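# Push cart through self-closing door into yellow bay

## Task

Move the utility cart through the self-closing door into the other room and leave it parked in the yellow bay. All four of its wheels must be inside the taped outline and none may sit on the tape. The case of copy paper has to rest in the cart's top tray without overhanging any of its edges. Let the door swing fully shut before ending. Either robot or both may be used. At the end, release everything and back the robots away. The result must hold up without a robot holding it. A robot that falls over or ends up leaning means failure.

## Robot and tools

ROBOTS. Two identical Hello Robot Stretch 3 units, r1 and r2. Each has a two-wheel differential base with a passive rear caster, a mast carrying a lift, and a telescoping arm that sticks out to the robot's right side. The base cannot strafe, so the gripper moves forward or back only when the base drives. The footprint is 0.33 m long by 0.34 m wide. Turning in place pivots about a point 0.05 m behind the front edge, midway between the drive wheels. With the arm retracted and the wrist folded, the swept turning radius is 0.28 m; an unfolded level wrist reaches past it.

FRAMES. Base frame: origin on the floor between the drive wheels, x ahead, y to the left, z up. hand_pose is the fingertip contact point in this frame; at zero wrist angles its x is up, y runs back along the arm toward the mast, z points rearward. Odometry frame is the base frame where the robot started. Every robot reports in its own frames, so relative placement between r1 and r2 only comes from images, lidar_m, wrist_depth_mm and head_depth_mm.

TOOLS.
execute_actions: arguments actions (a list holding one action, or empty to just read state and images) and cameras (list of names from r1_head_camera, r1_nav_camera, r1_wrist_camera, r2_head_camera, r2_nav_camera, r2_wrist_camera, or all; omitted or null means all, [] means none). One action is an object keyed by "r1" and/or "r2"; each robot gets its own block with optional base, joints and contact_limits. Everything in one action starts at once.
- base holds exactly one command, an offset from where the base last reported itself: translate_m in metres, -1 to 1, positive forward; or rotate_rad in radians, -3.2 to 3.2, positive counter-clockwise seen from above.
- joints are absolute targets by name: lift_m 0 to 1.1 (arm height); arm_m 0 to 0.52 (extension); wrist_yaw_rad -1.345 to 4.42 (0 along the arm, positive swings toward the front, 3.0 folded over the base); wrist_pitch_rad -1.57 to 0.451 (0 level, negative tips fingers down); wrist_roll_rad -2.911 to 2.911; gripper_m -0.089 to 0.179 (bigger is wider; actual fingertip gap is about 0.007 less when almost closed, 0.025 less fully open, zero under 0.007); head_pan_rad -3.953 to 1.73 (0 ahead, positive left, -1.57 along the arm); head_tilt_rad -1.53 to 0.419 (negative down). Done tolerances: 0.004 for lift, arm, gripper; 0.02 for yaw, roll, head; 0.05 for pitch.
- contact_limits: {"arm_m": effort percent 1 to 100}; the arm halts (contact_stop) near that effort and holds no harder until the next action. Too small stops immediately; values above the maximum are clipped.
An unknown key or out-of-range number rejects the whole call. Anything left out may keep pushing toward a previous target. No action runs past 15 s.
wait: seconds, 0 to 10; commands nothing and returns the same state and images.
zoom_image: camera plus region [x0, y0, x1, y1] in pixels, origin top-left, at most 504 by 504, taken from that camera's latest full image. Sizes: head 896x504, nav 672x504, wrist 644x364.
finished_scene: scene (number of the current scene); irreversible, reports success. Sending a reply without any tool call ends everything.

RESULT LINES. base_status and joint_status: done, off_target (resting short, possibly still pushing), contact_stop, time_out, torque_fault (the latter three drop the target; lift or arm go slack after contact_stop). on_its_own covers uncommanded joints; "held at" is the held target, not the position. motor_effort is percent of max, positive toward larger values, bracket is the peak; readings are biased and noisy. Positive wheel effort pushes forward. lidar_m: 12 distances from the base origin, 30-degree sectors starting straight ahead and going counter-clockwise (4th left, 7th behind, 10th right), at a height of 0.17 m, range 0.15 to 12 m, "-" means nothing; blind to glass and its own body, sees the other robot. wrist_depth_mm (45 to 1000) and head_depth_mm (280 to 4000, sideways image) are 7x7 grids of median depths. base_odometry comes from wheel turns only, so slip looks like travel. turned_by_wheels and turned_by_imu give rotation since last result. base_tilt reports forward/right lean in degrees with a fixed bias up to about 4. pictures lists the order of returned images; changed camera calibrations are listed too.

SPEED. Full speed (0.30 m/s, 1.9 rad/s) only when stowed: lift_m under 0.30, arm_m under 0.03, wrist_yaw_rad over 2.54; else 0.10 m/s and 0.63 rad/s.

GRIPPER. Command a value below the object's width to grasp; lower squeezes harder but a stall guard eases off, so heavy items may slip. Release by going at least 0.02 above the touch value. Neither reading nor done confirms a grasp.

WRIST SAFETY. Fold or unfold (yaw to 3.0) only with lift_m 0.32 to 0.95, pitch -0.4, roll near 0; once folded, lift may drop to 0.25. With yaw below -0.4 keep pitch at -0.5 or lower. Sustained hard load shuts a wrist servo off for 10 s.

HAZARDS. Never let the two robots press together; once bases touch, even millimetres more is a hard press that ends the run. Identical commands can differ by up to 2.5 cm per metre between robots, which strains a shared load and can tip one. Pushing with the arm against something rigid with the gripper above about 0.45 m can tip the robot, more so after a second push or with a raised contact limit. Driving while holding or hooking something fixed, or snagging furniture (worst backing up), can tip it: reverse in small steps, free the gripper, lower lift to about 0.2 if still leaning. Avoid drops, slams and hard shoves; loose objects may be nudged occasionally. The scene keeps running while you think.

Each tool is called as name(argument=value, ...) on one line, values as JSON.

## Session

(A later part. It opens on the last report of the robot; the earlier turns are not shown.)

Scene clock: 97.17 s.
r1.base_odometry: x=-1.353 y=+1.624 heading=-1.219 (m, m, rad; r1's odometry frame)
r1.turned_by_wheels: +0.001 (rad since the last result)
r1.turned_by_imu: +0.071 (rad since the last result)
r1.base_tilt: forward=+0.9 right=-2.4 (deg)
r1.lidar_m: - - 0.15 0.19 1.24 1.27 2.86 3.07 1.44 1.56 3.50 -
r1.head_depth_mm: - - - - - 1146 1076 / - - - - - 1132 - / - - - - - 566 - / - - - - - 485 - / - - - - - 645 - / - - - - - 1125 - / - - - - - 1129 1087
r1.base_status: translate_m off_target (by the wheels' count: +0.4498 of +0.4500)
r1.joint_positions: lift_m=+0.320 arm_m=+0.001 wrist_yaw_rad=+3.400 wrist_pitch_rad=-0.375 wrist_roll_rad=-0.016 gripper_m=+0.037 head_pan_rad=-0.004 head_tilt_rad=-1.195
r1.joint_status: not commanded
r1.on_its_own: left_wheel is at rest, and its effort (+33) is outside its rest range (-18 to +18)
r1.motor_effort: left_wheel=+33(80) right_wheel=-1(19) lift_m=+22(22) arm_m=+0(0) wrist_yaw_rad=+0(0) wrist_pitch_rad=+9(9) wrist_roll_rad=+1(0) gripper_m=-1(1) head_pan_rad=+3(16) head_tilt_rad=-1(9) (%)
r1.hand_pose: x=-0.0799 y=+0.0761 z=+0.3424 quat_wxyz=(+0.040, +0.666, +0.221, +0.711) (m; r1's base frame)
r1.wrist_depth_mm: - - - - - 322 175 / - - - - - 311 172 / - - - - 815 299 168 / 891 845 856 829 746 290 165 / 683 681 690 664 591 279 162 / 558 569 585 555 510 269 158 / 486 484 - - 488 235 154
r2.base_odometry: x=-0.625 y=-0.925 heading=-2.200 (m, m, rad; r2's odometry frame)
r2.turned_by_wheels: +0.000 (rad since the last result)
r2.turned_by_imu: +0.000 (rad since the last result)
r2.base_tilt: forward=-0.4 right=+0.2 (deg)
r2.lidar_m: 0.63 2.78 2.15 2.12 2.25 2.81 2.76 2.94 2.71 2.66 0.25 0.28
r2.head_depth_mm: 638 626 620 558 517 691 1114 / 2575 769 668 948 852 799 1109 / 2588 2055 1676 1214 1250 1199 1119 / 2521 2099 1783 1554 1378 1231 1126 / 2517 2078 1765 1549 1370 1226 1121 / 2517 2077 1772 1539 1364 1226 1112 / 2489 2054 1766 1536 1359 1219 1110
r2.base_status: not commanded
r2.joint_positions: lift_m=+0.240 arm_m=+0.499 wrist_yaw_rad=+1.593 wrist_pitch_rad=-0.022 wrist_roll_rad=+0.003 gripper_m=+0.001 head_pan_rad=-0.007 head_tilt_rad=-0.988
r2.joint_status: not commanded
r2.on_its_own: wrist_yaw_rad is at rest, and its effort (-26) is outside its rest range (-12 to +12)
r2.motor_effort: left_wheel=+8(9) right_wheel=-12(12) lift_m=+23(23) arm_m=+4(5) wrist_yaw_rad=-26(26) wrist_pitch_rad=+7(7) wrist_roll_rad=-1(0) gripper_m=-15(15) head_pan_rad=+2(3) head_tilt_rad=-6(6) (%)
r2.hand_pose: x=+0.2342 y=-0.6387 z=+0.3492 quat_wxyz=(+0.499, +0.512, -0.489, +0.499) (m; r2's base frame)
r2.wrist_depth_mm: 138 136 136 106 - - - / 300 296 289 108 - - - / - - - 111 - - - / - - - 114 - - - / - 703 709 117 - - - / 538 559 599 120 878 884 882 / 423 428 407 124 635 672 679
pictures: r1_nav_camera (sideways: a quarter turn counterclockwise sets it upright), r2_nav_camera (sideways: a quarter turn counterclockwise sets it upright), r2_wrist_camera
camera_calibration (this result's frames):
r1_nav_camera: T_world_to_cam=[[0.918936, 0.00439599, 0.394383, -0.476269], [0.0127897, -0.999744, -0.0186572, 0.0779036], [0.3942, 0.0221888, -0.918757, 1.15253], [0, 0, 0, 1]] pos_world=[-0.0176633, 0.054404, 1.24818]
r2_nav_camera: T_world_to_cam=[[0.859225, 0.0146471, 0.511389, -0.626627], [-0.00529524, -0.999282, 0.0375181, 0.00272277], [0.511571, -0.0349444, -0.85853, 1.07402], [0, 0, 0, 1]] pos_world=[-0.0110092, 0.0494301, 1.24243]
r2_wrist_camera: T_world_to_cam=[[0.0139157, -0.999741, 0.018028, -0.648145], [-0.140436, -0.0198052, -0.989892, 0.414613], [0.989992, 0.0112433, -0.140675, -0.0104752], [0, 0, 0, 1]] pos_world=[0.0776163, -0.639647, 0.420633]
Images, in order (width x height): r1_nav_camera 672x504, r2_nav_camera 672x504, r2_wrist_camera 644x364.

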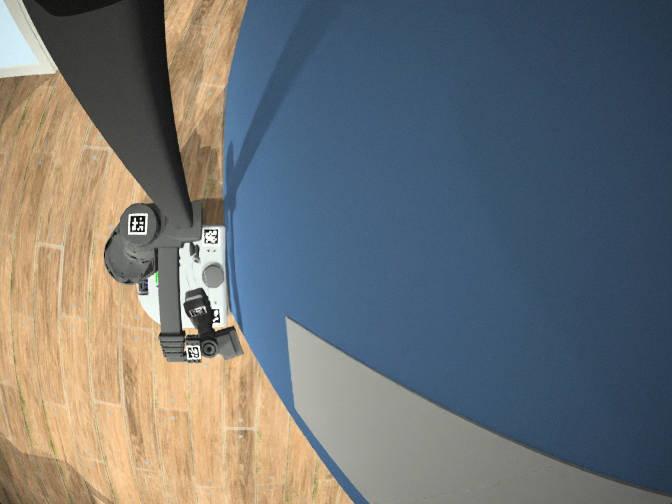

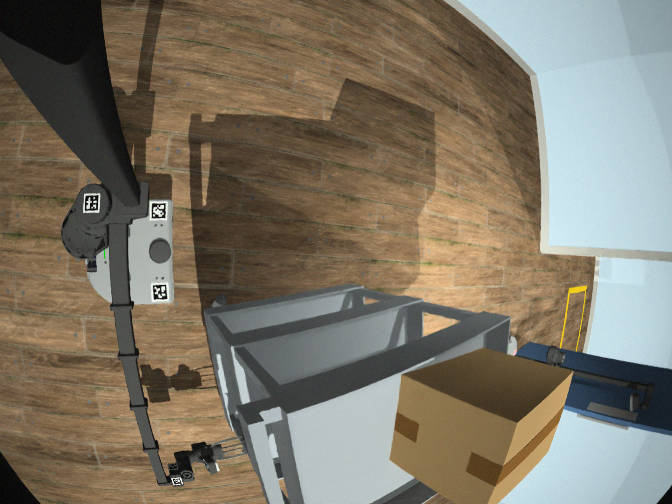

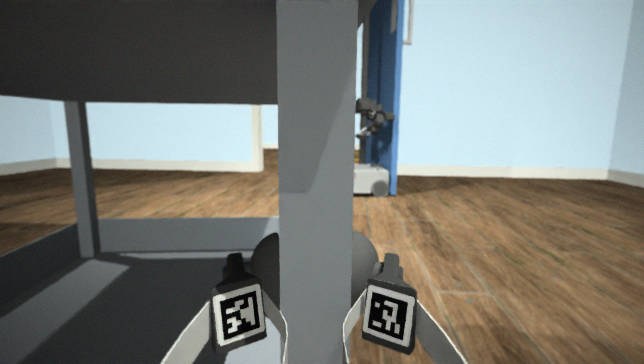

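execute_actions(actions=[{"r1":{"base":{"translate_m":-0.01}},"r2":{"base":{"translate_m":0.5},"joints":{"head_pan_rad":-0.5,"head_tilt_rad":-1.2}}}], cameras=["r2_nav_camera","r2_head_camera"])

Scene clock: 106.97 s.
r1.base_odometry: x=-1.357 y=+1.633 heading=-1.219 (m, m, rad; r1's odometry frame)
r1.turned_by_wheels: +0.000 (rad since the last result)
r1.turned_by_imu: +0.001 (rad since the last result)
r1.base_tilt: forward=+0.9 right=-2.5 (deg)
r1.lidar_m: - - 0.15 0.19 1.22 1.27 2.85 3.08 1.21 1.47 3.68 -
r1.head_depth_mm: - - - - - 1151 1075 / - - - - - 1136 - / - - - - - 508 - / - - - - - 761 - / - - - - - 616 - / - - - - - 1125 - / - - - - - 1126 1087
r1.base_status: done
r1.joint_positions: lift_m=+0.320 arm_m=+0.001 wrist_yaw_rad=+3.400 wrist_pitch_rad=-0.375 wrist_roll_rad=-0.016 gripper_m=+0.037 head_pan_rad=-0.004 head_tilt_rad=-1.195
r1.joint_status: not commanded
r1.motor_effort: left_wheel=+5(21) right_wheel=-1(4) lift_m=+22(21) arm_m=+0(0) wrist_yaw_rad=+0(0) wrist_pitch_rad=+9(9) wrist_roll_rad=+0(0) gripper_m=+0(2) head_pan_rad=+3(3) head_tilt_rad=-2(2) (%)
r1.hand_pose: x=-0.0799 y=+0.0761 z=+0.3424 quat_wxyz=(+0.040, +0.666, +0.221, +0.711) (m; r1's base frame)
r1.wrist_depth_mm: - - - - - 334 176 / - - - - - 317 172 / - - - - 862 306 168 / 874 860 859 849 755 293 165 / 687 682 689 680 608 282 161 / 576 569 579 560 517 269 157 / 490 482 - - 482 233 153
r2.base_odometry: x=-0.919 y=-1.329 heading=-2.200 (m, m, rad; r2's odometry frame)
r2.turned_by_wheels: +0.000 (rad since the last result)
r2.turned_by_imu: +0.000 (rad since the last result)
r2.base_tilt: forward=-0.3 right=+0.2 (deg)
r2.lidar_m: 0.23 2.72 2.11 2.07 2.21 3.23 3.27 3.49 2.75 0.21 0.19 0.19
r2.head_depth_mm: 294 599 568 523 716 1057 1130 / 290 298 516 520 794 1192 1122 / 289 306 380 490 825 1216 - / 286 320 420 517 831 1222 - / 289 347 469 529 1143 1205 - / 296 380 532 808 1240 1189 1118 / 320 420 542 774 1271 1187 1110
r2.base_status: done
r2.joint_positions: lift_m=+0.240 arm_m=+0.500 wrist_yaw_rad=+1.573 wrist_pitch_rad=-0.022 wrist_roll_rad=+0.003 gripper_m=+0.001 head_pan_rad=-0.493 head_tilt_rad=-1.186
r2.joint_status: all done
r2.motor_effort: left_wheel=-7(21) right_wheel=+7(34) lift_m=+23(23) arm_m=+1(5) wrist_yaw_rad=-2(27) wrist_pitch_rad=+8(8) wrist_roll_rad=+0(0) gripper_m=-14(17) head_pan_rad=-3(27) head_tilt_rad=-7(26) (%)
r2.hand_pose: x=+0.2343 y=-0.6443 z=+0.3491 quat_wxyz=(+0.505, +0.507, -0.494, +0.494) (m; r2's base frame)
r2.wrist_depth_mm: 139 137 136 111 - - - / 304 298 - 114 - - - / - - - 117 - - - / - - - 120 - - - / - - - 124 - - - / 531 536 870 127 879 881 897 / 426 402 606 128 630 673 687
pictures: r2_head_camera (sideways: a quarter turn clockwise sets it upright), r2_nav_camera (sideways: a quarter turn counterclockwise sets it upright)
camera_calibration (this result's frames):
r2_head_camera: T_world_to_cam=[[-0.828146, 0.435822, -0.352467, 0.48113], [0.478164, 0.877424, -0.0385551, 0.0478963], [0.29246, -0.200467, -0.93503, 1.17705], [0, 0, 0, 1]] pos_world=[0.0313044, -0.0157538, 1.272]
r2_nav_camera: T_world_to_cam=[[0.840084, -0.428225, 0.332991, -0.394148], [-0.465283, -0.88441, 0.0364879, 0.00687953], [0.278875, -0.185588, -0.942224, 1.18417], [0, 0, 0, 1]] pos_world=[0.00408297, 0.0570674, 1.24675]
Images, in order (width x height): r2_head_camera 896x504, r2_nav_camera 672x504.

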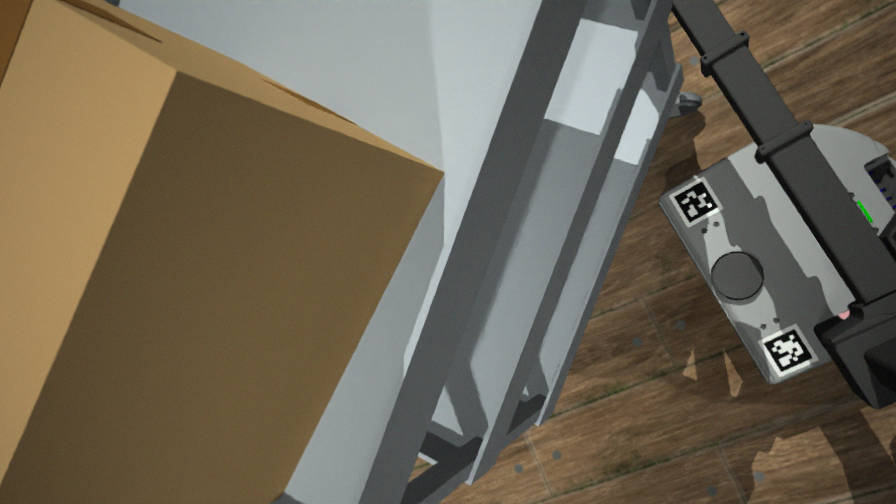

